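# Set the enclosure upright on its base in the bay

## Task

Get the enclosure standing upright on its base inside the marked bay, never letting it spin or tip quickly on the way. Afterwards open the grippers and pull all arms away; it only counts if the enclosure stays there unsupported. Arm mounts in metres, with heading in degrees counter-clockwise from +x: arm1 at x=-0.99 y=+0.32 z=+0.40 heading -1; arm2 at x=-0.97 y=-0.32 z=+0.39 heading -3; arm3 at x=+0.87 y=+0.00 z=+0.61 heading +178.

## Robot and tools

Setup. Three identical i2rt Big YAM arms, arm1, arm2 and arm3, share the job. Each has six revolute joints, a two-finger gripper and a wrist camera (arm1_cam_wrist, arm2_cam_wrist, arm3_cam_wrist). Two fixed room cameras, cam_high and cam_low, look at the scene. arm1 and arm2 stand on the -x side facing roughly +x; arm3 stands on the +x side facing back toward -x. The hand reaches roughly 1.0 m from the joint1 axis. A loose object may occasionally get a brief external shove.

Frame. One scene frame: origin on the floor, +z up. hand means the point between the fingertips; its z axis runs along the fingers and the fingers close along its y axis. Joint angles are each arm's own, not scene coordinates.

Joints (absolute targets, radians, except the gripper in metres; tolerance for counting as arrived in brackets):
- joint1_rad -2.879 to 2.879 (±0.045): spins the arm about its base, positive is counter-clockwise seen from above, 0 points the arm along its mount heading.
- joint2_rad 0 to 3.141 (±0.14): shoulder; 0 has the upper arm pointing back about level, larger values raise it and bring it forward.
- joint3_rad 0 to 3.019 (±0.09): elbow; 0 is fully folded, larger opens it.
- joint4_rad -1.692 to 1.57 (±0.055): hand pitch, positive tips the fingers up.
- joint5_rad -1.57 to 1.57 (±0.03): hand yaw, positive toward the arm's right.
- joint6_rad -2.094 to 2.094 (±0.035): hand roll, positive clockwise viewed from behind the hand.
- gripper_m 0 to 0.093 (±0.003): fingertip gap; grip force tops out near 50 to 62 N per pad.
Joints move at different speeds, so the hand may sweep a wide curve between postures. One action lasts at most 15 s.

execute_actions(actions, cameras). actions is a list holding a single action or nothing. The action is an object keyed by arm name; each arm gets {"joints": {...}} with any subset of the seven keys above as absolute targets (never offsets). All arms named start at once and may finish at different times. Omitted joints or arms keep pursuing whatever target they last had. An empty list just reports state and pictures. Any unknown key or out-of-range number rejects the whole call and nothing moves. cameras lists which images to return (null, omitted or ["all"] gives all five, [] gives none); the pictures line gives their order. Example: {"arm1": {"joints": {"gripper_m": 0.05}}, "arm3": {"joints": {"joint1_rad": 0.3}}}.

wait(seconds): 0 to 10 s; sends nothing new, returns the same report as an empty action. zoom_image(camera, region): enlarges a region [x0, y0, x1, y1] in pixels (origin top-left, up to 504x504) of that camera's most recent full image. read_manual(section): only returns licence text, no motion. finished_scene(scene): ends scene 1 or 2 permanently after the last command has been held; its reply says if the goal held and gives the next scene's task. Replying without a tool call ends everything.

Reading results. joint_status describes how each commanded joint finished. off_target: it settled short and may keep pushing. contact_stop or time_out: the joint gives up its target and holds where it stopped, except that after time_out a joint can keep a target capped at 0.375, 0.375, 0.113, 0.225, 0.075, 0.3 rad (joints 1 to 6) from its position and go on pressing; send it its reported position to relax it. "joint command not followed", with a cause line, means a self- and inter-arm clearance check blocked that arm's joint targets (its gripper target still runs); joints show not_followed and the arm may retry those targets on later actions until given passable ones. on_its_own lists things not commanded this call; its "held at" value is a target, not a position. A joint carrying load droops. Tiny target changes may produce no motion. If a result reports a stop, later motion calls in the same reply are skipped. Result pictures flag any camera whose calibration differs from the initial one; wrist camera poses are derived from joint readings and are less exact.

Hazards. The arms do not halt on contact and can press very hard. A forceful press between two robots ends the run as a failure, and a hard collision may as well; nothing in the state reports robot-robot contact, and the clearance check can react late and ignores fingers, gripper housings and wrist cameras. Contact through a carried or loose object is allowed. Pushing anything off the work area or onto the floor fails the task.

Motor heat. Sustained load warms the motors, even while you are thinking. A MOTOR HOT warning appears from 85 °C; at 100 °C that arm and its gripper go limp until cooled, reported as OVER-TEMPERATURE FAULT, and its unfinished keys read limit_stop_at_motor_heat (resend targets afterwards). Heat partly carries into the next scene.

Timing. The robots keep holding the last command while you compose a reply.

Each tool is called as a command line: name --argument value for each argument, lists and objects as JSON in quotes; but a table of rows of numbers goes row by row, as --pt "numbers of a row", without its own name.

## Session

execute_actions --actions '[]'

Scene clock: 0.00 s.
arm1.joint_positions: joint1_rad=-0.136 joint2_rad=+0.545 joint3_rad=+1.368 joint4_rad=-1.247 joint5_rad=-0.193 joint6_rad=+0.372 gripper_m=+0.094
arm1.joint_status: not commanded
arm1.hand: x=-0.7695 y=+0.3269 z=+0.9628 quat_wxyz=(-0.529, -0.162, -0.822, -0.136) (m; scene frame)
arm2.joint_positions: joint1_rad=+0.150 joint2_rad=+0.573 joint3_rad=+1.453 joint4_rad=-1.503 joint5_rad=+0.106 joint6_rad=+0.483 gripper_m=+0.095
arm2.joint_status: not commanded
arm2.hand: x=-0.7942 y=-0.3206 z=+0.9378 quat_wxyz=(-0.452, -0.191, -0.867, -0.089) (m; scene frame)
arm3.joint_positions: joint1_rad=+0.075 joint2_rad=+0.634 joint3_rad=+1.388 joint4_rad=-1.330 joint5_rad=-0.246 joint6_rad=+0.109 gripper_m=+0.095
arm3.joint_status: not commanded
arm3.hand: x=+0.6377 y=-0.0500 z=+1.1529 quat_wxyz=(+0.142, +0.874, +0.027, -0.464) (m; scene frame)
pictures: arm1_cam_wrist, arm2_cam_wrist, arm3_cam_wrist, cam_high, cam_low
Images, in order (width x height): arm1_cam_wrist 504x504, arm2_cam_wrist 504x504, arm3_cam_wrist 504x504, cam_high 504x504, cam_low 504x504.

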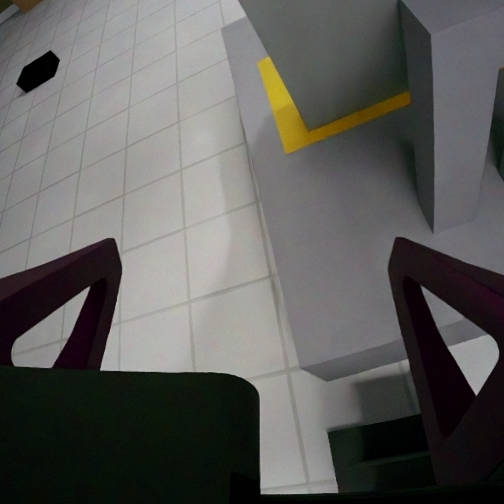

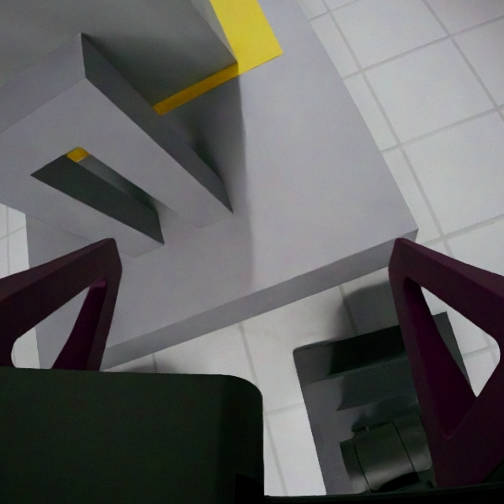

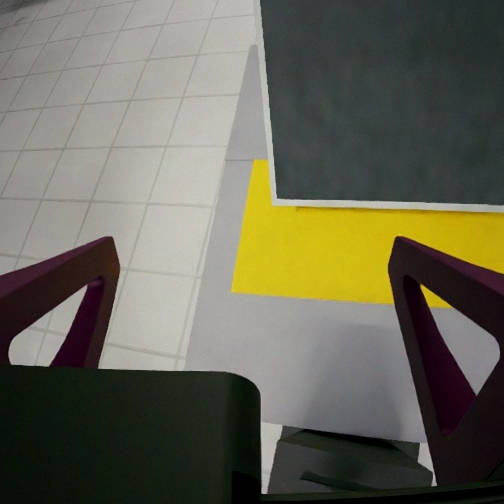

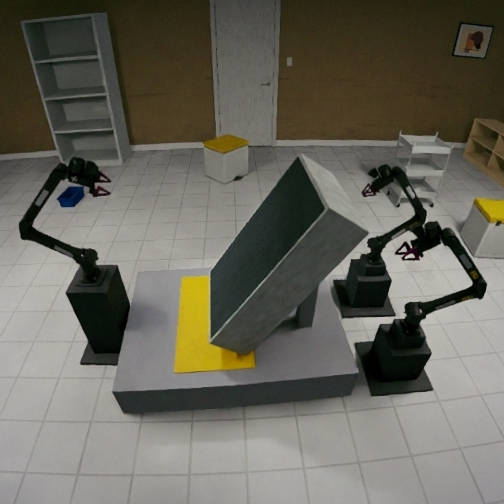

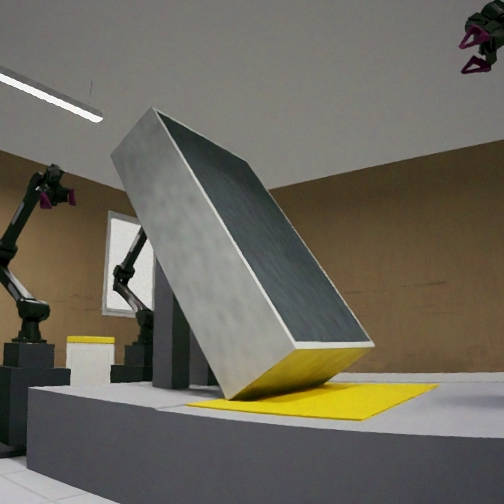

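execute_actions --actions '[{"arm1":{"joints":{"joint1_rad":-0.155,"joint3_rad":0.7,"joint4_rad":0.94,"joint5_rad":0,"joint6_rad":0,"gripper_m":0}},"arm2":{"joints":{"joint1_rad":0.22,"joint3_rad":0.7,"joint4_rad":0.94,"joint5_rad":0,"joint6_rad":0,"gripper_m":0}},"arm3":{"joints":{"joint1_rad":0.035,"joint2_rad":1.92,"joint3_rad":1.74,"joint4_rad":0.19,"joint5_rad":0,"joint6_rad":0,"gripper_m":0}}}]' --cameras '[]'

execute_actions --actions '[{"arm1":{"joints":{"joint2_rad":1.14}},"arm2":{"joints":{"joint2_rad":1.14}}}]'

Scene clock: 50.07 s.
arm1.joint_positions: joint1_rad=-0.139 joint2_rad=+0.550 joint3_rad=+0.710 joint4_rad=+0.925 joint5_rad=-0.003 joint6_rad=+0.008 gripper_m=+0.000
arm1.joint_status: all done
arm1.hand: x=-0.7623 y=+0.2935 z=+1.0632 quat_wxyz=(-0.968, -0.012, -0.239, +0.070) (m; scene frame)
arm2.joint_positions: joint1_rad=+0.216 joint2_rad=+0.578 joint3_rad=+0.699 joint4_rad=+0.925 joint5_rad=+0.002 joint6_rad=+0.011 gripper_m=+0.001
arm2.joint_status: all done
arm2.hand: x=-0.7377 y=-0.2807 z=+1.0476 quat_wxyz=(-0.963, +0.019, -0.255, -0.088) (m; scene frame)
arm3.joint_positions: joint1_rad=+0.044 joint2_rad=+1.916 joint3_rad=+1.722 joint4_rad=+0.175 joint5_rad=-0.003 joint6_rad=+0.015 gripper_m=+0.001
arm3.joint_status: all done
arm3.hand: x=+0.0388 y=-0.0049 z=+0.9988 quat_wxyz=(+0.008, +0.714, -0.002, -0.700) (m; scene frame)
pictures: none
No camera images: the call's "cameras" was empty. Leave "cameras" out to get every camera's image.

Scene clock: 51.33 s.
arm1.joint_positions: joint1_rad=-0.139 joint2_rad=+1.143 joint3_rad=+0.710 joint4_rad=+0.935 joint5_rad=-0.003 joint6_rad=+0.008 gripper_m=+0.000
arm1.joint_status: all done
arm1.hand: x=-0.5024 y=+0.2515 z=+0.8602 quat_wxyz=(-0.859, -0.034, -0.507, +0.064) (m; scene frame)
arm2.joint_positions: joint1_rad=+0.216 joint2_rad=+1.147 joint3_rad=+0.699 joint4_rad=+0.934 joint5_rad=+0.002 joint6_rad=+0.011 gripper_m=+0.001
arm2.joint_status: all done
arm2.hand: x=-0.4945 y=-0.2384 z=+0.8494 quat_wxyz=(-0.855, +0.040, -0.511, -0.078) (m; scene frame)
arm3.joint_positions: joint1_rad=+0.044 joint2_rad=+1.916 joint3_rad=+1.722 joint4_rad=+0.175 joint5_rad=-0.003 joint6_rad=+0.015 gripper_m=+0.001
arm3.joint_status: not commanded
arm3.hand: x=+0.0388 y=-0.0049 z=+0.9988 quat_wxyz=(+0.008, +0.714, -0.002, -0.700) (m; scene frame)
pictures: arm1_cam_wrist, arm2_cam_wrist, arm3_cam_wrist, cam_high, cam_low
camera_calibration (this result's frames):
arm1_cam_wrist: T_world_to_cam=[[-0.146667, -0.989177, 0.00428249, 0.174022], [-0.113119, 0.0124711, -0.993503, 0.799763], [0.982697, -0.146198, -0.113724, 0.75385], [0, 0, 0, 1]] pos_world=[-0.624814, 0.272376, 0.879552]
arm2_cam_wrist: T_world_to_cam=[[0.179699, -0.983702, -0.00613425, -0.140485], [-0.137074, -0.0188643, -0.990381, 0.772438], [0.974125, 0.178812, -0.13823, 0.765319], [0, 0, 0, 1]] pos_world=[-0.61439, -0.260472, 0.869936]
arm3_cam_wrist: T_world_to_cam=[[-0.00593919, 0.999982, -0.000190316, 0.00136208], [0.601076, 0.00341787, -0.799185, 0.779434], [-0.79917, -0.0048609, -0.601086, 0.754914], [0, 0, 0, 1]] pos_world=[0.134813, -0.000356491, 1.07668]
Images, in order (width x height): arm1_cam_wrist 504x504, arm2_cam_wrist 504x504, arm3_cam_wrist 504x504, cam_high 504x504, cam_low 504x504.

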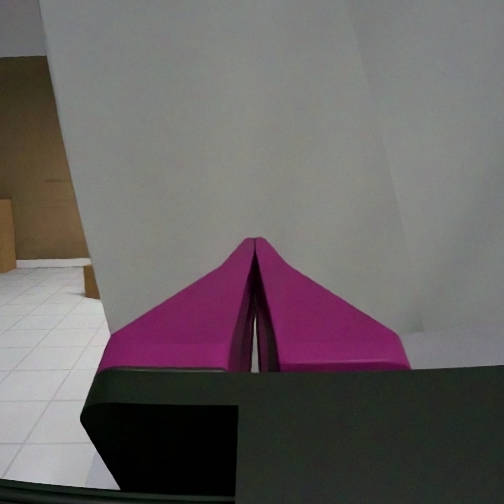

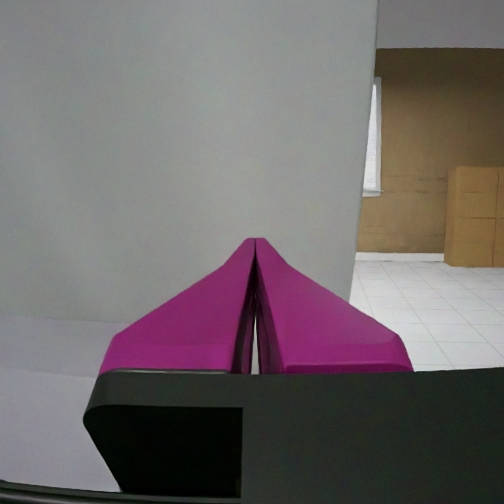

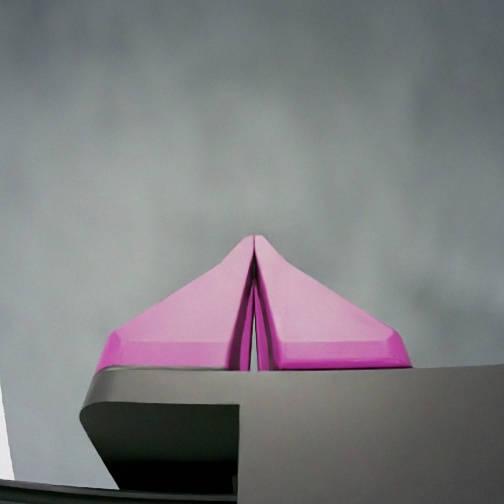

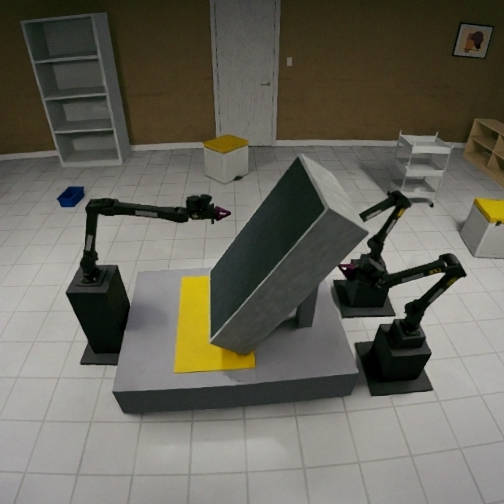

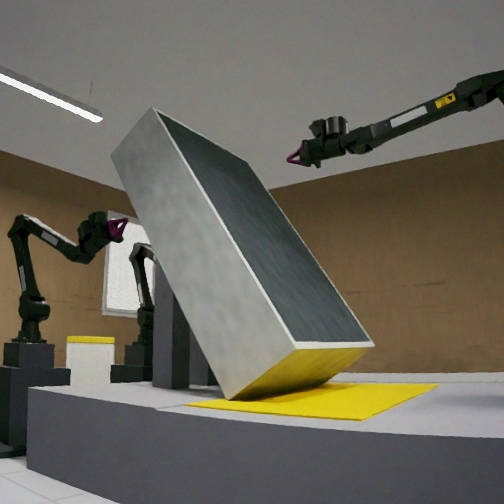

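execute_actions --actions '[{"arm1":{"joints":{"joint2_rad":1.27,"joint3_rad":0.86,"joint4_rad":0.9}},"arm2":{"joints":{"joint2_rad":1.26,"joint3_rad":0.86,"joint4_rad":0.9}}}]' --cameras '[]'

execute_actions --actions '[{"arm1":{"joints":{"joint2_rad":1.32,"joint3_rad":0.94,"joint4_rad":0.87}},"arm2":{"joints":{"joint2_rad":1.31,"joint3_rad":0.94,"joint4_rad":0.87}}}]' --cameras '[]'

execute_actions --actions '[{"arm1":{"joints":{"joint2_rad":1.37,"joint3_rad":1.02,"joint4_rad":0.84}},"arm2":{"joints":{"joint2_rad":1.36,"joint3_rad":1.02,"joint4_rad":0.84}}}]' --cameras '[]'

execute_actions --actions '[{"arm1":{"joints":{"joint2_rad":1.415,"joint3_rad":1.1,"joint4_rad":0.81}},"arm2":{"joints":{"joint2_rad":1.405,"joint3_rad":1.1,"joint4_rad":0.81}}}]' --cameras '["cam_low","cam_high"]'

Scene clock: 71.03 s.
arm1.joint_positions: joint1_rad=-0.139 joint2_rad=+1.272 joint3_rad=+0.802 joint4_rad=+0.911 joint5_rad=-0.003 joint6_rad=+0.008 gripper_m=+0.000
arm1.joint_status: all done
arm1.hand: x=-0.4538 y=+0.2439 z=+0.8437 quat_wxyz=(-0.843, -0.037, -0.533, +0.063) (m; scene frame)
arm2.joint_positions: joint1_rad=+0.216 joint2_rad=+1.266 joint3_rad=+0.804 joint4_rad=+0.907 joint5_rad=+0.002 joint6_rad=+0.011 gripper_m=+0.001
arm2.joint_status: all done
arm2.hand: x=-0.4479 y=-0.2304 z=+0.8443 quat_wxyz=(-0.844, +0.041, -0.529, -0.077) (m; scene frame)
arm3.joint_positions: joint1_rad=+0.044 joint2_rad=+1.916 joint3_rad=+1.722 joint4_rad=+0.175 joint5_rad=-0.003 joint6_rad=+0.015 gripper_m=+0.001
arm3.joint_status: not commanded
arm3.hand: x=+0.0388 y=-0.0049 z=+0.9988 quat_wxyz=(+0.008, +0.714, -0.002, -0.700) (m; scene frame)
pictures: none
No camera images: the call's "cameras" was empty. Leave "cameras" out to get every camera's image.

Scene clock: 71.93 s.
arm1.joint_positions: joint1_rad=-0.139 joint2_rad=+1.305 joint3_rad=+0.880 joint4_rad=+0.883 joint5_rad=-0.003 joint6_rad=+0.008 gripper_m=+0.000
arm1.joint_status: all done
arm1.hand: x=-0.4358 y=+0.2411 z=+0.8643 quat_wxyz=(-0.848, -0.036, -0.526, +0.063) (m; scene frame)
arm2.joint_positions: joint1_rad=+0.216 joint2_rad=+1.302 joint3_rad=+0.886 joint4_rad=+0.880 joint5_rad=+0.002 joint6_rad=+0.011 gripper_m=+0.001
arm2.joint_status: all done
arm2.hand: x=-0.4292 y=-0.2272 z=+0.8659 quat_wxyz=(-0.849, +0.040, -0.521, -0.077) (m; scene frame)
arm3.joint_positions: joint1_rad=+0.044 joint2_rad=+1.916 joint3_rad=+1.722 joint4_rad=+0.175 joint5_rad=-0.003 joint6_rad=+0.015 gripper_m=+0.001
arm3.joint_status: not commanded
arm3.hand: x=+0.0388 y=-0.0049 z=+0.9988 quat_wxyz=(+0.008, +0.714, -0.002, -0.700) (m; scene frame)
pictures: none
No camera images: the call's "cameras" was empty. Leave "cameras" out to get every camera's image.

Scene clock: 73.70 s.
arm1.joint_positions: joint1_rad=-0.144 joint2_rad=+1.322 joint3_rad=+0.889 joint4_rad=+0.865 joint5_rad=+0.001 joint6_rad=+0.008 gripper_m=+0.000
arm1.joint_status: joint3_rad time_out (moved +0.009 of +0.140); the others done
arm1.on_its_own: joint3_rad reads +0.889 and still pushes toward +1.001 since a time_out
arm1.hand: x=-0.4282 y=+0.2360 z=+0.8554 quat_wxyz=(-0.840, -0.040, -0.537, +0.066) (m; scene frame)
arm2.joint_positions: joint1_rad=+0.216 joint2_rad=+1.329 joint3_rad=+0.916 joint4_rad=+0.855 joint5_rad=+0.000 joint6_rad=+0.011 gripper_m=+0.001
arm2.joint_status: joint3_rad time_out (moved +0.030 of +0.134); the others done
arm2.on_its_own: joint3_rad reads +0.916 and still pushes toward +1.020 since a time_out
arm2.hand: x=-0.4164 y=-0.2246 z=+0.8630 quat_wxyz=(-0.843, +0.042, -0.530, -0.077) (m; scene frame)
arm3.joint_positions: joint1_rad=+0.044 joint2_rad=+1.916 joint3_rad=+1.722 joint4_rad=+0.175 joint5_rad=-0.003 joint6_rad=+0.015 gripper_m=+0.001
arm3.joint_status: not commanded
arm3.hand: x=+0.0388 y=-0.0049 z=+0.9988 quat_wxyz=(+0.008, +0.714, -0.002, -0.700) (m; scene frame)
pictures: none
No camera images: the call's "cameras" was empty. Leave "cameras" out to get every camera's image.

not run: a stop came earlier in this reply.

execute_actions --actions '[{"arm1":{"joints":{"joint2_rad":1.46,"joint3_rad":1.08,"joint4_rad":0.84}},"arm2":{"joints":{"joint2_rad":1.45,"joint3_rad":1.08,"joint4_rad":0.84}}}]' --cameras '["cam_low","cam_high"]'

Scene clock: 82.03 s.
arm1.joint_positions: joint1_rad=-0.159 joint2_rad=+1.423 joint3_rad=+0.925 joint4_rad=+0.857 joint5_rad=+0.012 joint6_rad=+0.008 gripper_m=+0.000
arm1.joint_status: joint3_rad time_out (moved +0.036 of +0.191); the others done
arm1.on_its_own: joint3_rad reads +0.925 and still pushes toward +1.037 since a time_out
arm1.hand: x=-0.3959 y=+0.2198 z=+0.8180 quat_wxyz=(-0.819, -0.052, -0.566, +0.074) (m; scene frame)
arm2.joint_positions: joint1_rad=+0.224 joint2_rad=+1.404 joint3_rad=+0.939 joint4_rad=+0.859 joint5_rad=-0.003 joint6_rad=+0.010 gripper_m=+0.001
arm2.joint_status: joint3_rad time_out (moved +0.024 of +0.164); the others done
arm2.on_its_own: joint3_rad reads +0.939 and still pushes toward +1.052 since a time_out
arm2.hand: x=-0.3919 y=-0.2152 z=+0.8350 quat_wxyz=(-0.830, +0.047, -0.550, -0.079) (m; scene frame)
arm3.joint_positions: joint1_rad=+0.044 joint2_rad=+1.916 joint3_rad=+1.722 joint4_rad=+0.175 joint5_rad=-0.003 joint6_rad=+0.015 gripper_m=+0.001
arm3.joint_status: not commanded
arm3.hand: x=+0.0388 y=-0.0049 z=+0.9988 quat_wxyz=(+0.008, +0.714, -0.002, -0.700) (m; scene frame)
pictures: cam_high, cam_low
Images, in order (width x height): cam_high 504x504, cam_low 504x504.

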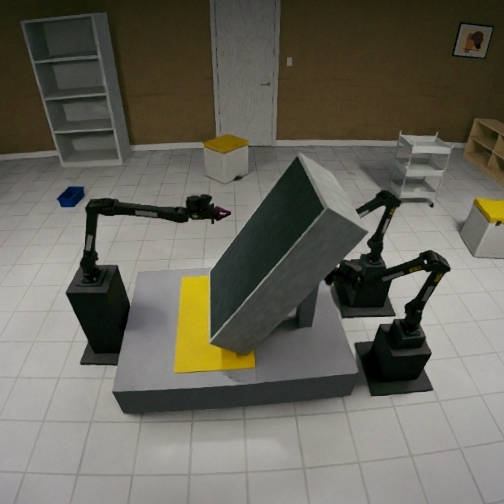

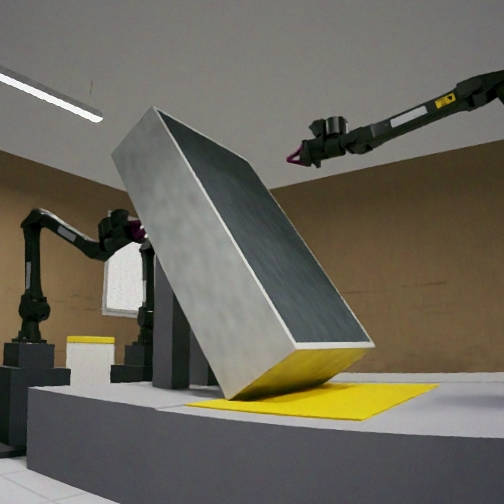

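execute_actions --actions '[{"arm1":{"joints":{"joint2_rad":1.14,"joint3_rad":0.68,"joint4_rad":0.9}},"arm2":{"joints":{"joint2_rad":1.14,"joint3_rad":0.68,"joint4_rad":0.9}}}]' --cameras '[]'

execute_actions --actions '[{"arm1":{"joints":{"joint2_rad":0.7,"joint4_rad":0.4}},"arm2":{"joints":{"joint2_rad":0.7,"joint4_rad":0.4}}}]' --cameras '[]'

execute_actions --actions '[{"arm1":{"joints":{"joint2_rad":0.86,"joint3_rad":1.0}},"arm2":{"joints":{"joint2_rad":0.86,"joint3_rad":1.0}}}]' --cameras '[]'

execute_actions --actions '[{"arm1":{"joints":{"joint2_rad":0.96,"joint3_rad":1.1}},"arm2":{"joints":{"joint2_rad":0.96,"joint3_rad":1.1}}}]'

Scene clock: 98.20 s.
arm1.joint_positions: joint1_rad=-0.159 joint2_rad=+1.130 joint3_rad=+0.696 joint4_rad=+0.892 joint5_rad=+0.002 joint6_rad=+0.008 gripper_m=+0.000
arm1.joint_status: all done
arm1.hand: x=-0.5043 y=+0.2407 z=+0.8488 quat_wxyz=(-0.847, -0.044, -0.525, +0.073) (m; scene frame)
arm2.joint_positions: joint1_rad=+0.224 joint2_rad=+1.131 joint3_rad=+0.683 joint4_rad=+0.888 joint5_rad=-0.002 joint6_rad=+0.010 gripper_m=+0.001
arm2.joint_status: all done
arm2.hand: x=-0.4958 y=-0.2342 z=+0.8374 quat_wxyz=(-0.843, +0.045, -0.531, -0.080) (m; scene frame)
arm3.joint_positions: joint1_rad=+0.044 joint2_rad=+1.916 joint3_rad=+1.722 joint4_rad=+0.175 joint5_rad=-0.003 joint6_rad=+0.015 gripper_m=+0.001
arm3.joint_status: not commanded
arm3.hand: x=+0.0388 y=-0.0049 z=+0.9988 quat_wxyz=(+0.008, +0.714, -0.002, -0.700) (m; scene frame)
pictures: none
No camera images: the call's "cameras" was empty. Leave "cameras" out to get every camera's image.

Scene clock: 99.47 s.
arm1.joint_positions: joint1_rad=-0.159 joint2_rad=+0.693 joint3_rad=+0.696 joint4_rad=+0.414 joint5_rad=+0.002 joint6_rad=+0.008 gripper_m=+0.000
arm1.joint_status: all done
arm1.hand: x=-0.6110 y=+0.2600 z=+0.9240 quat_wxyz=(-0.836, -0.045, -0.542, +0.072) (m; scene frame)
arm2.joint_positions: joint1_rad=+0.224 joint2_rad=+0.691 joint3_rad=+0.683 joint4_rad=+0.410 joint5_rad=-0.002 joint6_rad=+0.010 gripper_m=+0.001
arm2.joint_status: all done
arm2.hand: x=-0.6020 y=-0.2534 z=+0.9127 quat_wxyz=(-0.832, +0.047, -0.547, -0.079) (m; scene frame)
arm3.joint_positions: joint1_rad=+0.044 joint2_rad=+1.916 joint3_rad=+1.722 joint4_rad=+0.175 joint5_rad=-0.003 joint6_rad=+0.015 gripper_m=+0.001
arm3.joint_status: not commanded
arm3.hand: x=+0.0388 y=-0.0049 z=+0.9988 quat_wxyz=(+0.008, +0.714, -0.002, -0.700) (m; scene frame)
pictures: none
No camera images: the call's "cameras" was empty. Leave "cameras" out to get every camera's image.

Scene clock: 100.63 s.
arm1.joint_positions: joint1_rad=-0.159 joint2_rad=+0.850 joint3_rad=+0.956 joint4_rad=+0.408 joint5_rad=+0.002 joint6_rad=+0.008 gripper_m=+0.000
arm1.joint_status: all done
arm1.hand: x=-0.5751 y=+0.2549 z=+1.0198 quat_wxyz=(-0.861, -0.041, -0.502, +0.074) (m; scene frame)
arm2.joint_positions: joint1_rad=+0.224 joint2_rad=+0.859 joint3_rad=+0.954 joint4_rad=+0.403 joint5_rad=-0.002 joint6_rad=+0.010 gripper_m=+0.001
arm2.joint_status: all done
arm2.hand: x=-0.5631 y=-0.2465 z=+1.0112 quat_wxyz=(-0.858, +0.043, -0.506, -0.082) (m; scene frame)
arm3.joint_positions: joint1_rad=+0.044 joint2_rad=+1.916 joint3_rad=+1.722 joint4_rad=+0.175 joint5_rad=-0.003 joint6_rad=+0.015 gripper_m=+0.001
arm3.joint_status: not commanded
arm3.hand: x=+0.0388 y=-0.0049 z=+0.9988 quat_wxyz=(+0.008, +0.714, -0.002, -0.700) (m; scene frame)
pictures: none
No camera images: the call's "cameras" was empty. Leave "cameras" out to get every camera's image.

Scene clock: 101.50 s.
arm1.joint_positions: joint1_rad=-0.159 joint2_rad=+0.918 joint3_rad=+1.016 joint4_rad=+0.406 joint5_rad=+0.001 joint6_rad=+0.008 gripper_m=+0.000
arm1.joint_status: all done
arm1.hand: x=-0.5512 y=+0.2510 z=+1.0273 quat_wxyz=(-0.858, -0.041, -0.506, +0.074) (m; scene frame)
arm2.joint_positions: joint1_rad=+0.224 joint2_rad=+0.958 joint3_rad=+1.041 joint4_rad=+0.403 joint5_rad=-0.002 joint6_rad=+0.010 gripper_m=+0.001
arm2.joint_status: all done
arm2.hand: x=-0.5279 y=-0.2402 z=+1.0217 quat_wxyz=(-0.855, +0.044, -0.511, -0.081) (m; scene frame)
arm3.joint_positions: joint1_rad=+0.044 joint2_rad=+1.916 joint3_rad=+1.722 joint4_rad=+0.175 joint5_rad=-0.003 joint6_rad=+0.015 gripper_m=+0.001
arm3.joint_status: not commanded
arm3.hand: x=+0.0388 y=-0.0049 z=+0.9988 quat_wxyz=(+0.008, +0.714, -0.002, -0.700) (m; scene frame)
pictures: arm1_cam_wrist, arm2_cam_wrist, arm3_cam_wrist, cam_high, cam_low
camera_calibration (this result's frames):
arm1_cam_wrist: T_world_to_cam=[[-0.170753, -0.985311, 0.00235372, 0.153411], [-0.110689, 0.0168085, -0.993713, 0.960745], [0.979077, -0.16994, -0.111933, 0.822933], [0, 0, 0, 1]] pos_world=[-0.673176, 0.274859, 1.04646]
arm2_cam_wrist: T_world_to_cam=[[0.18961, -0.981856, -0.00259841, -0.133075], [-0.136982, -0.0238325, -0.990287, 0.937203], [0.972257, 0.188124, -0.139016, 0.824037], [0, 0, 0, 1]] pos_world=[-0.647563, -0.263346, 1.04231]
arm3_cam_wrist: T_world_to_cam=[[-0.00593919, 0.999982, -0.000190316, 0.00136208], [0.601076, 0.00341787, -0.799185, 0.779434], [-0.79917, -0.0048609, -0.601086, 0.754914], [0, 0, 0, 1]] pos_world=[0.134813, -0.000356491, 1.07668]
Images, in order (width x height): arm1_cam_wrist 504x504, arm2_cam_wrist 504x504, arm3_cam_wrist 504x504, cam_high 504x504, cam_low 504x504.

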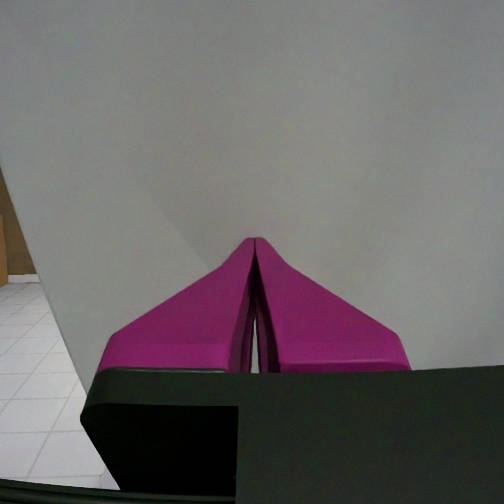

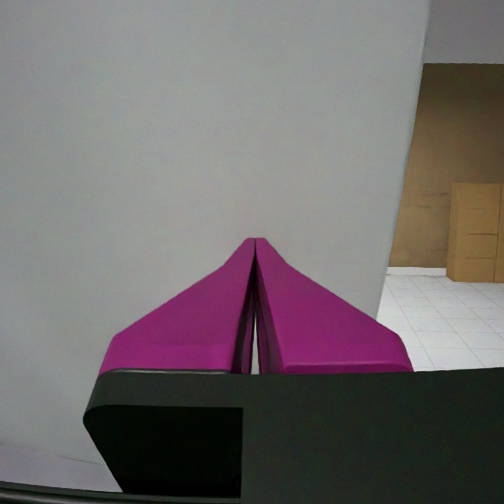

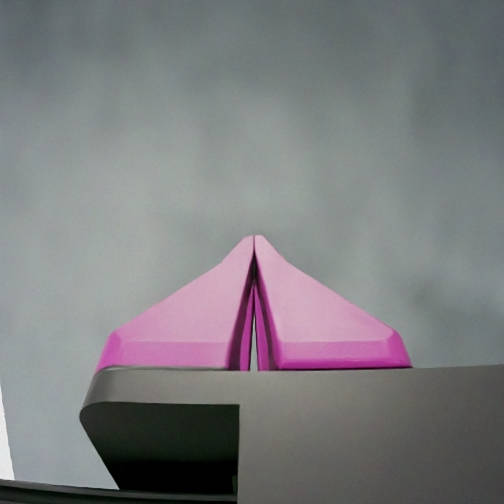

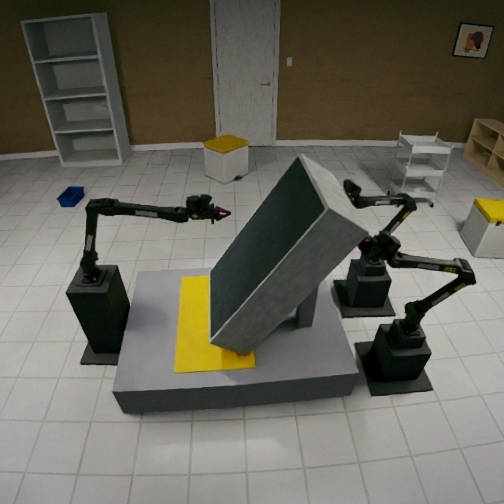

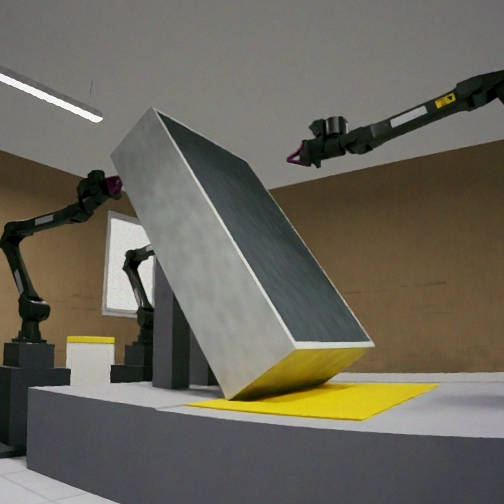

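Arm2 should lead by about 0.04.

execute_actions --actions '[{"arm1":{"joints":{"joint2_rad":1.03,"joint3_rad":1.13}},"arm2":{"joints":{"joint2_rad":1.07,"joint3_rad":1.16}}}]' --cameras '[]'

execute_actions --actions '[{"arm1":{"joints":{"joint2_rad":1.09,"joint3_rad":1.19}},"arm2":{"joints":{"joint2_rad":1.13,"joint3_rad":1.22}}}]' --cameras '[]'

Scene clock: 113.40 s.
arm1.joint_positions: joint1_rad=-0.159 joint2_rad=+0.946 joint3_rad=+1.043 joint4_rad=+0.406 joint5_rad=-0.006 joint6_rad=+0.008 gripper_m=+0.000
arm1.joint_status: all done
arm1.hand: x=-0.5414 y=+0.2507 z=+1.0319 quat_wxyz=(-0.859, -0.038, -0.506, +0.072) (m; scene frame)
arm2.joint_positions: joint1_rad=+0.224 joint2_rad=+0.988 joint3_rad=+1.072 joint4_rad=+0.403 joint5_rad=+0.003 joint6_rad=+0.010 gripper_m=+0.001
arm2.joint_status: all done
arm2.hand: x=-0.5174 y=-0.2393 z=+1.0267 quat_wxyz=(-0.855, +0.041, -0.511, -0.080) (m; scene frame)
arm3.joint_positions: joint1_rad=+0.044 joint2_rad=+1.916 joint3_rad=+1.722 joint4_rad=+0.175 joint5_rad=-0.003 joint6_rad=+0.015 gripper_m=+0.001
arm3.joint_status: not commanded
arm3.hand: x=+0.0388 y=-0.0049 z=+0.9988 quat_wxyz=(+0.008, +0.714, -0.002, -0.700) (m; scene frame)
pictures: none
No camera images: the call's "cameras" was empty. Leave "cameras" out to get every camera's image.

Scene clock: 114.23 s.
arm1.joint_positions: joint1_rad=-0.157 joint2_rad=+1.025 joint3_rad=+1.121 joint4_rad=+0.406 joint5_rad=+0.000 joint6_rad=+0.008 gripper_m=+0.000
arm1.joint_status: all done
arm1.hand: x=-0.5134 y=+0.2460 z=+1.0427 quat_wxyz=(-0.858, -0.040, -0.507, +0.072) (m; scene frame)
arm2.joint_positions: joint1_rad=+0.217 joint2_rad=+1.060 joint3_rad=+1.153 joint4_rad=+0.403 joint5_rad=+0.007 joint6_rad=+0.010 gripper_m=+0.001
arm2.joint_status: all done
arm2.hand: x=-0.4929 y=-0.2386 z=+1.0423 quat_wxyz=(-0.857, +0.038, -0.507, -0.077) (m; scene frame)
arm3.joint_positions: joint1_rad=+0.044 joint2_rad=+1.916 joint3_rad=+1.722 joint4_rad=+0.175 joint5_rad=-0.003 joint6_rad=+0.015 gripper_m=+0.001
arm3.joint_status: not commanded
arm3.hand: x=+0.0388 y=-0.0049 z=+0.9988 quat_wxyz=(+0.008, +0.714, -0.002, -0.700) (m; scene frame)
pictures: none
No camera images: the call's "cameras" was empty. Leave "cameras" out to get every camera's image.

Works. Continue.

execute_actions --actions '[{"arm1":{"joints":{"joint2_rad":1.16,"joint3_rad":1.27}},"arm2":{"joints":{"joint2_rad":1.2,"joint3_rad":1.3}}}]' --cameras '[]'

execute_actions --actions '[{"arm1":{"joints":{"joint2_rad":1.23,"joint3_rad":1.35}},"arm2":{"joints":{"joint2_rad":1.27,"joint3_rad":1.38}}}]' --cameras '[]'

execute_actions --actions '[{"arm1":{"joints":{"joint2_rad":1.3,"joint3_rad":1.43}},"arm2":{"joints":{"joint2_rad":1.34,"joint3_rad":1.46}}}]' --cameras '[]'

execute_actions --actions '[{"arm1":{"joints":{"joint2_rad":1.37,"joint3_rad":1.51}},"arm2":{"joints":{"joint2_rad":1.41,"joint3_rad":1.54}}}]' --cameras '[]'

execute_actions --actions '[{"arm1":{"joints":{"joint2_rad":1.44,"joint3_rad":1.59}},"arm2":{"joints":{"joint2_rad":1.48,"joint3_rad":1.62}}}]' --cameras '[]'

execute_actions --actions '[{"arm1":{"joints":{"joint2_rad":1.51,"joint3_rad":1.67}},"arm2":{"joints":{"joint2_rad":1.55,"joint3_rad":1.7}}}]' --cameras '[]'

execute_actions --actions '[{"arm1":{"joints":{"joint2_rad":1.58,"joint3_rad":1.75}},"arm2":{"joints":{"joint2_rad":1.62,"joint3_rad":1.78}}}]' --cameras '["cam_low","cam_high"]'

Scene clock: 129.73 s.
arm1.joint_positions: joint1_rad=-0.156 joint2_rad=+1.105 joint3_rad=+1.203 joint4_rad=+0.406 joint5_rad=-0.002 joint6_rad=+0.008 gripper_m=+0.000
arm1.joint_status: all done
arm1.hand: x=-0.4853 y=+0.2419 z=+1.0542 quat_wxyz=(-0.859, -0.039, -0.506, +0.072) (m; scene frame)
arm2.joint_positions: joint1_rad=+0.213 joint2_rad=+1.137 joint3_rad=+1.237 joint4_rad=+0.403 joint5_rad=+0.005 joint6_rad=+0.010 gripper_m=+0.001
arm2.joint_status: all done
arm2.hand: x=-0.4658 y=-0.2360 z=+1.0555 quat_wxyz=(-0.859, +0.037, -0.504, -0.075) (m; scene frame)
arm3.joint_positions: joint1_rad=+0.044 joint2_rad=+1.916 joint3_rad=+1.722 joint4_rad=+0.175 joint5_rad=-0.003 joint6_rad=+0.015 gripper_m=+0.001
arm3.joint_status: not commanded
arm3.hand: x=+0.0388 y=-0.0049 z=+0.9988 quat_wxyz=(+0.008, +0.714, -0.002, -0.700) (m; scene frame)
pictures: none
No camera images: the call's "cameras" was empty. Leave "cameras" out to get every camera's image.

Scene clock: 130.63 s.
arm1.joint_positions: joint1_rad=-0.156 joint2_rad=+1.182 joint3_rad=+1.285 joint4_rad=+0.406 joint5_rad=-0.002 joint6_rad=+0.008 gripper_m=+0.000
arm1.joint_status: all done
arm1.hand: x=-0.4576 y=+0.2375 z=+1.0649 quat_wxyz=(-0.860, -0.039, -0.504, +0.072) (m; scene frame)
arm2.joint_positions: joint1_rad=+0.211 joint2_rad=+1.214 joint3_rad=+1.320 joint4_rad=+0.403 joint5_rad=+0.004 joint6_rad=+0.010 gripper_m=+0.001
arm2.joint_status: all done
arm2.hand: x=-0.4379 y=-0.2322 z=+1.0653 quat_wxyz=(-0.861, +0.037, -0.502, -0.075) (m; scene frame)
arm3.joint_positions: joint1_rad=+0.044 joint2_rad=+1.916 joint3_rad=+1.722 joint4_rad=+0.175 joint5_rad=-0.003 joint6_rad=+0.015 gripper_m=+0.001
arm3.joint_status: not commanded
arm3.hand: x=+0.0388 y=-0.0049 z=+0.9988 quat_wxyz=(+0.008, +0.714, -0.002, -0.700) (m; scene frame)
pictures: none
No camera images: the call's "cameras" was empty. Leave "cameras" out to get every camera's image.

Scene clock: 131.47 s.
arm1.joint_positions: joint1_rad=-0.156 joint2_rad=+1.259 joint3_rad=+1.367 joint4_rad=+0.406 joint5_rad=-0.001 joint6_rad=+0.008 gripper_m=+0.000
arm1.joint_status: all done
arm1.hand: x=-0.4299 y=+0.2326 z=+1.0732 quat_wxyz=(-0.861, -0.039, -0.501, +0.072) (m; scene frame)
arm2.joint_positions: joint1_rad=+0.211 joint2_rad=+1.291 joint3_rad=+1.401 joint4_rad=+0.403 joint5_rad=+0.003 joint6_rad=+0.010 gripper_m=+0.001
arm2.joint_status: all done
arm2.hand: x=-0.4098 y=-0.2274 z=+1.0721 quat_wxyz=(-0.862, +0.037, -0.500, -0.075) (m; scene frame)
arm3.joint_positions: joint1_rad=+0.044 joint2_rad=+1.916 joint3_rad=+1.722 joint4_rad=+0.175 joint5_rad=-0.003 joint6_rad=+0.015 gripper_m=+0.001
arm3.joint_status: not commanded
arm3.hand: x=+0.0388 y=-0.0049 z=+0.9988 quat_wxyz=(+0.008, +0.714, -0.002, -0.700) (m; scene frame)
pictures: none
No camera images: the call's "cameras" was empty. Leave "cameras" out to get every camera's image.

Scene clock: 132.30 s.
arm1.joint_positions: joint1_rad=-0.156 joint2_rad=+1.337 joint3_rad=+1.450 joint4_rad=+0.406 joint5_rad=-0.001 joint6_rad=+0.008 gripper_m=+0.000
arm1.joint_status: all done
arm1.hand: x=-0.4012 y=+0.2277 z=+1.0788 quat_wxyz=(-0.862, -0.039, -0.499, +0.072) (m; scene frame)
arm2.joint_positions: joint1_rad=+0.212 joint2_rad=+1.369 joint3_rad=+1.483 joint4_rad=+0.403 joint5_rad=+0.002 joint6_rad=+0.010 gripper_m=+0.001
arm2.joint_status: all done
arm2.hand: x=-0.3809 y=-0.2219 z=+1.0765 quat_wxyz=(-0.863, +0.038, -0.499, -0.076) (m; scene frame)
arm3.joint_positions: joint1_rad=+0.044 joint2_rad=+1.916 joint3_rad=+1.722 joint4_rad=+0.175 joint5_rad=-0.003 joint6_rad=+0.015 gripper_m=+0.001
arm3.joint_status: not commanded
arm3.hand: x=+0.0388 y=-0.0049 z=+0.9988 quat_wxyz=(+0.008, +0.714, -0.002, -0.700) (m; scene frame)
pictures: none
No camera images: the call's "cameras" was empty. Leave "cameras" out to get every camera's image.

Scene clock: 133.17 s.
arm1.joint_positions: joint1_rad=-0.156 joint2_rad=+1.414 joint3_rad=+1.530 joint4_rad=+0.406 joint5_rad=-0.001 joint6_rad=+0.008 gripper_m=+0.000
arm1.joint_status: all done
arm1.hand: x=-0.3724 y=+0.2229 z=+1.0812 quat_wxyz=(-0.863, -0.039, -0.498, +0.072) (m; scene frame)
arm2.joint_positions: joint1_rad=+0.213 joint2_rad=+1.447 joint3_rad=+1.563 joint4_rad=+0.403 joint5_rad=+0.002 joint6_rad=+0.010 gripper_m=+0.001
arm2.joint_status: all done
arm2.hand: x=-0.3519 y=-0.2162 z=+1.0776 quat_wxyz=(-0.863, +0.038, -0.498, -0.077) (m; scene frame)
arm3.joint_positions: joint1_rad=+0.044 joint2_rad=+1.916 joint3_rad=+1.722 joint4_rad=+0.175 joint5_rad=-0.003 joint6_rad=+0.015 gripper_m=+0.001
arm3.joint_status: not commanded
arm3.hand: x=+0.0388 y=-0.0049 z=+0.9988 quat_wxyz=(+0.008, +0.714, -0.002, -0.700) (m; scene frame)
pictures: none
No camera images: the call's "cameras" was empty. Leave "cameras" out to get every camera's image.

Scene clock: 134.07 s.
arm1.joint_positions: joint1_rad=-0.156 joint2_rad=+1.493 joint3_rad=+1.610 joint4_rad=+0.406 joint5_rad=-0.002 joint6_rad=+0.008 gripper_m=+0.000
arm1.joint_status: all done
arm1.hand: x=-0.3424 y=+0.2180 z=+1.0797 quat_wxyz=(-0.863, -0.038, -0.498, +0.072) (m; scene frame)
arm2.joint_positions: joint1_rad=+0.213 joint2_rad=+1.527 joint3_rad=+1.643 joint4_rad=+0.403 joint5_rad=+0.001 joint6_rad=+0.010 gripper_m=+0.001
arm2.joint_status: all done
arm2.hand: x=-0.3220 y=-0.2108 z=+1.0754 quat_wxyz=(-0.863, +0.038, -0.497, -0.077) (m; scene frame)
arm3.joint_positions: joint1_rad=+0.044 joint2_rad=+1.916 joint3_rad=+1.722 joint4_rad=+0.175 joint5_rad=-0.003 joint6_rad=+0.015 gripper_m=+0.001
arm3.joint_status: not commanded
arm3.hand: x=+0.0388 y=-0.0049 z=+0.9988 quat_wxyz=(+0.008, +0.714, -0.002, -0.700) (m; scene frame)
pictures: none
No camera images: the call's "cameras" was empty. Leave "cameras" out to get every camera's image.

Scene clock: 134.97 s.
arm1.joint_positions: joint1_rad=-0.156 joint2_rad=+1.562 joint3_rad=+1.687 joint4_rad=+0.406 joint5_rad=-0.002 joint6_rad=+0.008 gripper_m=+0.000
arm1.joint_status: all done
arm1.hand: x=-0.3180 y=+0.2139 z=+1.0814 quat_wxyz=(-0.865, -0.038, -0.494, +0.072) (m; scene frame)
arm2.joint_positions: joint1_rad=+0.214 joint2_rad=+1.615 joint3_rad=+1.722 joint4_rad=+0.403 joint5_rad=+0.002 joint6_rad=+0.010 gripper_m=+0.001
arm2.joint_status: all done
arm2.hand: x=-0.2877 y=-0.2048 z=+1.0643 quat_wxyz=(-0.861, +0.039, -0.501, -0.077) (m; scene frame)
arm3.joint_positions: joint1_rad=+0.044 joint2_rad=+1.916 joint3_rad=+1.722 joint4_rad=+0.175 joint5_rad=-0.003 joint6_rad=+0.015 gripper_m=+0.001
arm3.joint_status: not commanded
arm3.hand: x=+0.0388 y=-0.0049 z=+0.9988 quat_wxyz=(+0.008, +0.714, -0.002, -0.700) (m; scene frame)
pictures: cam_high, cam_low
Images, in order (width x height): cam_high 504x504, cam_low 504x504.

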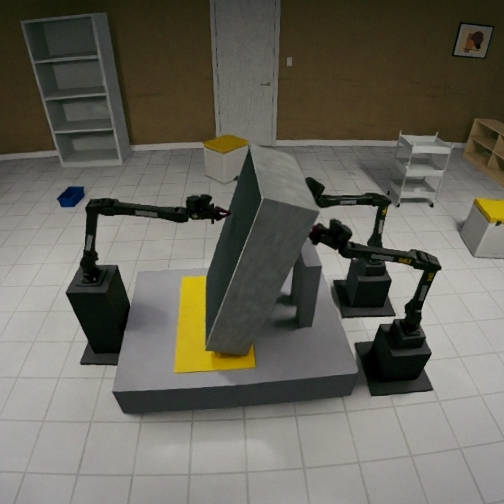

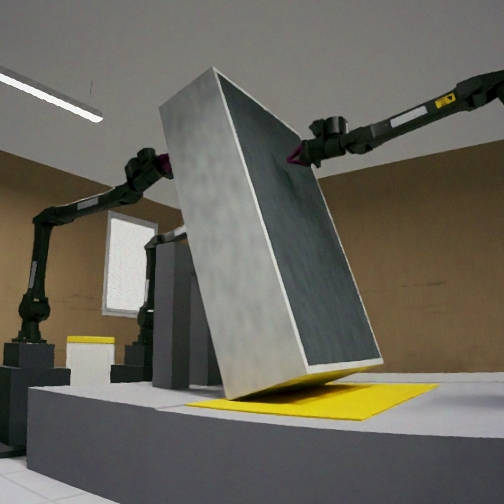

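execute_actions --actions '[{"arm1":{"joints":{"joint2_rad":1.65,"joint3_rad":1.82}},"arm2":{"joints":{"joint2_rad":1.68,"joint3_rad":1.85}}}]' --cameras '[]'

execute_actions --actions '[{"arm1":{"joints":{"joint2_rad":1.71,"joint3_rad":1.89}},"arm2":{"joints":{"joint2_rad":1.74,"joint3_rad":1.92}},"arm3":{"joints":{"joint2_rad":1.88,"joint3_rad":1.67}}}]' --cameras '["cam_low","cam_high"]'

execute_actions --actions '[{"arm1":{"joints":{"joint2_rad":1.77,"joint3_rad":1.96}},"arm2":{"joints":{"joint2_rad":1.8,"joint3_rad":1.99}},"arm3":{"joints":{"joint2_rad":1.82,"joint3_rad":1.6}}}]' --cameras '["cam_low","cam_high"]'

Scene clock: 153.63 s.
arm1.joint_positions: joint1_rad=-0.156 joint2_rad=+1.631 joint3_rad=+1.760 joint4_rad=+0.406 joint5_rad=-0.002 joint6_rad=+0.008 gripper_m=+0.000
arm1.joint_status: all done
arm1.hand: x=-0.2927 y=+0.2095 z=+1.0776 quat_wxyz=(-0.866, -0.038, -0.493, +0.072) (m; scene frame)
arm2.joint_positions: joint1_rad=+0.214 joint2_rad=+1.670 joint3_rad=+1.786 joint4_rad=+0.403 joint5_rad=+0.002 joint6_rad=+0.010 gripper_m=+0.001
arm2.joint_status: all done
arm2.hand: x=-0.2686 y=-0.2013 z=+1.0641 quat_wxyz=(-0.863, +0.038, -0.498, -0.077) (m; scene frame)
arm3.joint_positions: joint1_rad=+0.044 joint2_rad=+1.910 joint3_rad=+1.722 joint4_rad=+0.177 joint5_rad=-0.002 joint6_rad=+0.015 gripper_m=+0.001
arm3.joint_status: not commanded
arm3.hand: x=+0.0403 y=-0.0048 z=+1.0038 quat_wxyz=(+0.008, +0.711, -0.002, -0.703) (m; scene frame)
pictures: none
No camera images: the call's "cameras" was empty. Leave "cameras" out to get every camera's image.

Scene clock: 154.60 s.
arm1.joint_positions: joint1_rad=-0.156 joint2_rad=+1.687 joint3_rad=+1.829 joint4_rad=+0.406 joint5_rad=-0.002 joint6_rad=+0.008 gripper_m=+0.000
arm1.joint_status: all done
arm1.hand: x=-0.2749 y=+0.2065 z=+1.0804 quat_wxyz=(-0.870, -0.037, -0.487, +0.072) (m; scene frame)
arm2.joint_positions: joint1_rad=+0.214 joint2_rad=+1.731 joint3_rad=+1.858 joint4_rad=+0.403 joint5_rad=+0.002 joint6_rad=+0.010 gripper_m=+0.001
arm2.joint_status: all done
arm2.hand: x=-0.2489 y=-0.1979 z=+1.0645 quat_wxyz=(-0.866, +0.038, -0.492, -0.077) (m; scene frame)
arm3.joint_positions: joint1_rad=+0.044 joint2_rad=+1.881 joint3_rad=+1.679 joint4_rad=+0.177 joint5_rad=-0.002 joint6_rad=+0.015 gripper_m=+0.001
arm3.joint_status: all done
arm3.hand: x=+0.0511 y=-0.0047 z=+1.0002 quat_wxyz=(+0.008, +0.716, -0.002, -0.698) (m; scene frame)
pictures: cam_high, cam_low
Images, in order (width x height): cam_high 504x504, cam_low 504x504.

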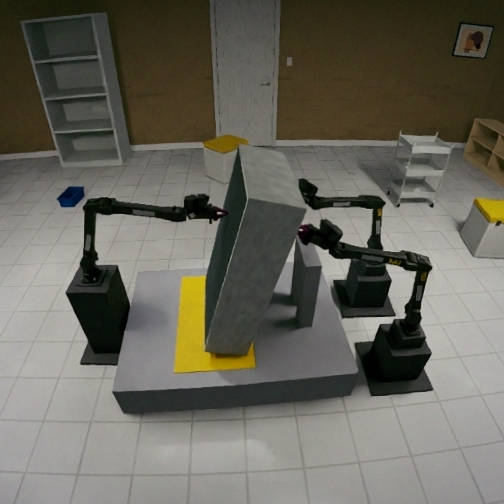

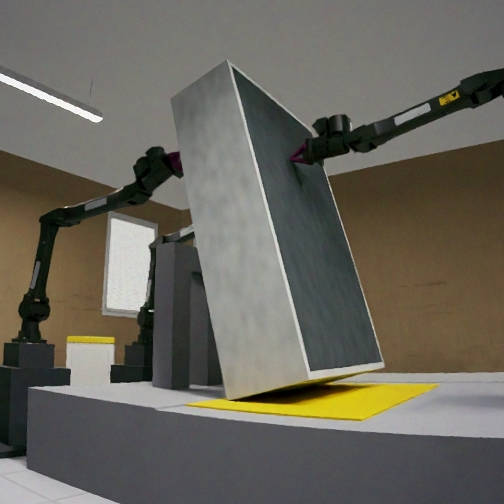

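Scene clock: 155.70 s.
arm1.joint_positions: joint1_rad=-0.156 joint2_rad=+1.747 joint3_rad=+1.899 joint4_rad=+0.406 joint5_rad=-0.002 joint6_rad=+0.008 gripper_m=+0.000
arm1.joint_status: all done
arm1.hand: x=-0.2549 y=+0.2031 z=+1.0786 quat_wxyz=(-0.872, -0.037, -0.483, +0.073) (m; scene frame)
arm2.joint_positions: joint1_rad=+0.214 joint2_rad=+1.790 joint3_rad=+1.929 joint4_rad=+0.403 joint5_rad=+0.002 joint6_rad=+0.010 gripper_m=+0.001
arm2.joint_status: all done
arm2.hand: x=-0.2295 y=-0.1946 z=+1.0624 quat_wxyz=(-0.869, +0.038, -0.488, -0.077) (m; scene frame)
arm3.joint_positions: joint1_rad=+0.044 joint2_rad=+1.791 joint3_rad=+1.595 joint4_rad=+0.177 joint5_rad=-0.002 joint6_rad=+0.014 gripper_m=+0.001
arm3.joint_status: all done
arm3.hand: x=+0.0821 y=-0.0045 z=+1.0194 quat_wxyz=(+0.008, +0.714, -0.002, -0.700) (m; scene frame)
pictures: cam_high, cam_low
Images, in order (width x height): cam_high 504x504, cam_low 504x504.

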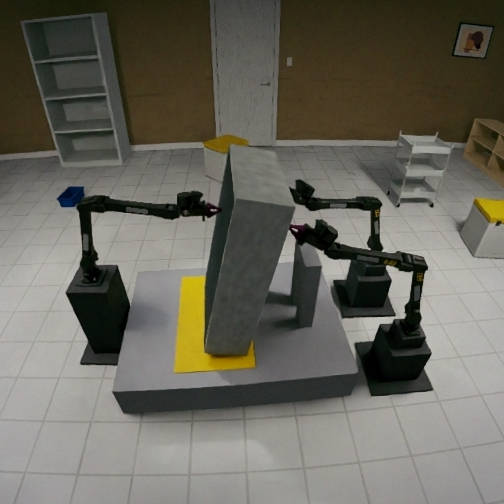

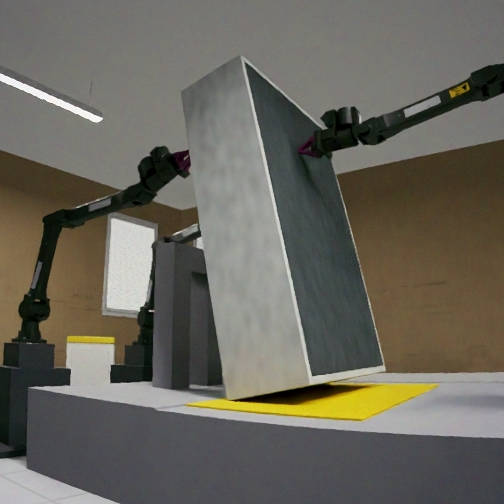

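It now rests on arm3. Small retreats.

execute_actions --actions '[{"arm3":{"joints":{"joint2_rad":1.78,"joint3_rad":1.55}}}]' --cameras '[]'

execute_actions --actions '[{"arm3":{"joints":{"joint2_rad":1.74,"joint3_rad":1.5}}}]' --cameras '[]'

execute_actions --actions '[{"arm3":{"joints":{"joint2_rad":1.7,"joint3_rad":1.45}}}]' --cameras '[]'

execute_actions --actions '[{"arm3":{"joints":{"joint2_rad":1.66,"joint3_rad":1.4}}}]' --cameras '[]'

execute_actions --actions '[{"arm3":{"joints":{"joint2_rad":1.62,"joint3_rad":1.35}}}]' --cameras '["cam_low"]'

Scene clock: 171.30 s.
arm1.joint_positions: joint1_rad=-0.156 joint2_rad=+1.747 joint3_rad=+1.899 joint4_rad=+0.406 joint5_rad=-0.002 joint6_rad=+0.008 gripper_m=+0.000
arm1.joint_status: not commanded
arm1.hand: x=-0.2549 y=+0.2031 z=+1.0786 quat_wxyz=(-0.872, -0.037, -0.483, +0.073) (m; scene frame)
arm2.joint_positions: joint1_rad=+0.214 joint2_rad=+1.790 joint3_rad=+1.929 joint4_rad=+0.403 joint5_rad=+0.002 joint6_rad=+0.010 gripper_m=+0.001
arm2.joint_status: not commanded
arm2.hand: x=-0.2295 y=-0.1946 z=+1.0624 quat_wxyz=(-0.869, +0.038, -0.488, -0.077) (m; scene frame)
arm3.joint_positions: joint1_rad=+0.043 joint2_rad=+1.740 joint3_rad=+1.530 joint4_rad=+0.176 joint5_rad=-0.002 joint6_rad=+0.014 gripper_m=+0.001
arm3.joint_status: all done
arm3.hand: x=+0.1014 y=-0.0038 z=+1.0173 quat_wxyz=(+0.007, +0.719, -0.003, -0.695) (m; scene frame)
pictures: none
No camera images: the call's "cameras" was empty. Leave "cameras" out to get every camera's image.

Scene clock: 172.20 s.
arm1.joint_positions: joint1_rad=-0.156 joint2_rad=+1.747 joint3_rad=+1.899 joint4_rad=+0.406 joint5_rad=-0.002 joint6_rad=+0.008 gripper_m=+0.000
arm1.joint_status: not commanded
arm1.hand: x=-0.2549 y=+0.2031 z=+1.0786 quat_wxyz=(-0.872, -0.037, -0.483, +0.073) (m; scene frame)
arm2.joint_positions: joint1_rad=+0.214 joint2_rad=+1.790 joint3_rad=+1.929 joint4_rad=+0.403 joint5_rad=+0.002 joint6_rad=+0.010 gripper_m=+0.001
arm2.joint_status: not commanded
arm2.hand: x=-0.2295 y=-0.1946 z=+1.0624 quat_wxyz=(-0.869, +0.038, -0.488, -0.077) (m; scene frame)
arm3.joint_positions: joint1_rad=+0.042 joint2_rad=+1.694 joint3_rad=+1.473 joint4_rad=+0.170 joint5_rad=-0.001 joint6_rad=+0.014 gripper_m=+0.001
arm3.joint_status: all done
arm3.hand: x=+0.1193 y=-0.0030 z=+1.0149 quat_wxyz=(+0.007, +0.725, -0.003, -0.689) (m; scene frame)
pictures: none
No camera images: the call's "cameras" was empty. Leave "cameras" out to get every camera's image.

Scene clock: 173.10 s.
arm1.joint_positions: joint1_rad=-0.156 joint2_rad=+1.747 joint3_rad=+1.899 joint4_rad=+0.406 joint5_rad=-0.002 joint6_rad=+0.008 gripper_m=+0.000
arm1.joint_status: not commanded
arm1.hand: x=-0.2549 y=+0.2031 z=+1.0786 quat_wxyz=(-0.872, -0.037, -0.483, +0.073) (m; scene frame)
arm2.joint_positions: joint1_rad=+0.214 joint2_rad=+1.790 joint3_rad=+1.929 joint4_rad=+0.403 joint5_rad=+0.002 joint6_rad=+0.010 gripper_m=+0.001
arm2.joint_status: not commanded
arm2.hand: x=-0.2295 y=-0.1946 z=+1.0624 quat_wxyz=(-0.869, +0.038, -0.488, -0.077) (m; scene frame)
arm3.joint_positions: joint1_rad=+0.042 joint2_rad=+1.645 joint3_rad=+1.413 joint4_rad=+0.162 joint5_rad=-0.001 joint6_rad=+0.014 gripper_m=+0.001
arm3.joint_status: all done
arm3.hand: x=+0.1386 y=-0.0024 z=+1.0116 quat_wxyz=(+0.006, +0.731, -0.003, -0.682) (m; scene frame)
pictures: none
No camera images: the call's "cameras" was empty. Leave "cameras" out to get every camera's image.

Scene clock: 173.93 s.
arm1.joint_positions: joint1_rad=-0.156 joint2_rad=+1.747 joint3_rad=+1.899 joint4_rad=+0.406 joint5_rad=-0.002 joint6_rad=+0.008 gripper_m=+0.000
arm1.joint_status: not commanded
arm1.hand: x=-0.2549 y=+0.2031 z=+1.0786 quat_wxyz=(-0.872, -0.037, -0.483, +0.073) (m; scene frame)
arm2.joint_positions: joint1_rad=+0.214 joint2_rad=+1.790 joint3_rad=+1.929 joint4_rad=+0.403 joint5_rad=+0.002 joint6_rad=+0.010 gripper_m=+0.001
arm2.joint_status: not commanded
arm2.hand: x=-0.2295 y=-0.1946 z=+1.0624 quat_wxyz=(-0.869, +0.038, -0.488, -0.077) (m; scene frame)
arm3.joint_positions: joint1_rad=+0.041 joint2_rad=+1.595 joint3_rad=+1.354 joint4_rad=+0.153 joint5_rad=-0.001 joint6_rad=+0.013 gripper_m=+0.001
arm3.joint_status: all done
arm3.hand: x=+0.1585 y=-0.0017 z=+1.0076 quat_wxyz=(+0.006, +0.738, -0.004, -0.675) (m; scene frame)
pictures: none
No camera images: the call's "cameras" was empty. Leave "cameras" out to get every camera's image.

Scene clock: 174.83 s.
arm1.joint_positions: joint1_rad=-0.156 joint2_rad=+1.747 joint3_rad=+1.899 joint4_rad=+0.406 joint5_rad=-0.002 joint6_rad=+0.008 gripper_m=+0.000
arm1.joint_status: not commanded
arm1.hand: x=-0.2549 y=+0.2031 z=+1.0786 quat_wxyz=(-0.872, -0.037, -0.483, +0.073) (m; scene frame)
arm2.joint_positions: joint1_rad=+0.214 joint2_rad=+1.790 joint3_rad=+1.929 joint4_rad=+0.403 joint5_rad=+0.002 joint6_rad=+0.010 gripper_m=+0.001
arm2.joint_status: not commanded
arm2.hand: x=-0.2295 y=-0.1946 z=+1.0624 quat_wxyz=(-0.869, +0.038, -0.488, -0.077) (m; scene frame)
arm3.joint_positions: joint1_rad=+0.040 joint2_rad=+1.546 joint3_rad=+1.294 joint4_rad=+0.147 joint5_rad=-0.001 joint6_rad=+0.013 gripper_m=+0.001
arm3.joint_status: all done
arm3.hand: x=+0.1785 y=-0.0011 z=+1.0031 quat_wxyz=(+0.005, +0.743, -0.004, -0.669) (m; scene frame)
pictures: cam_low
Images, in order (width x height): cam_low 504x504.

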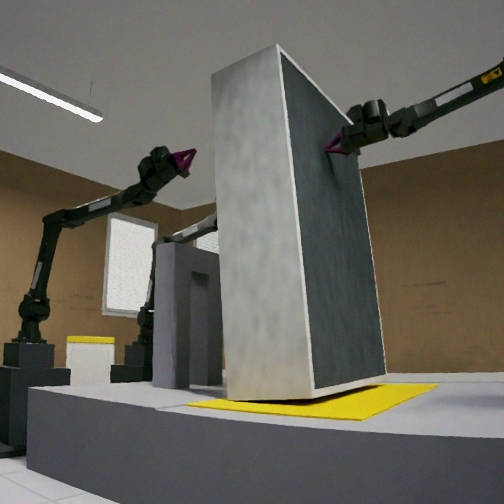

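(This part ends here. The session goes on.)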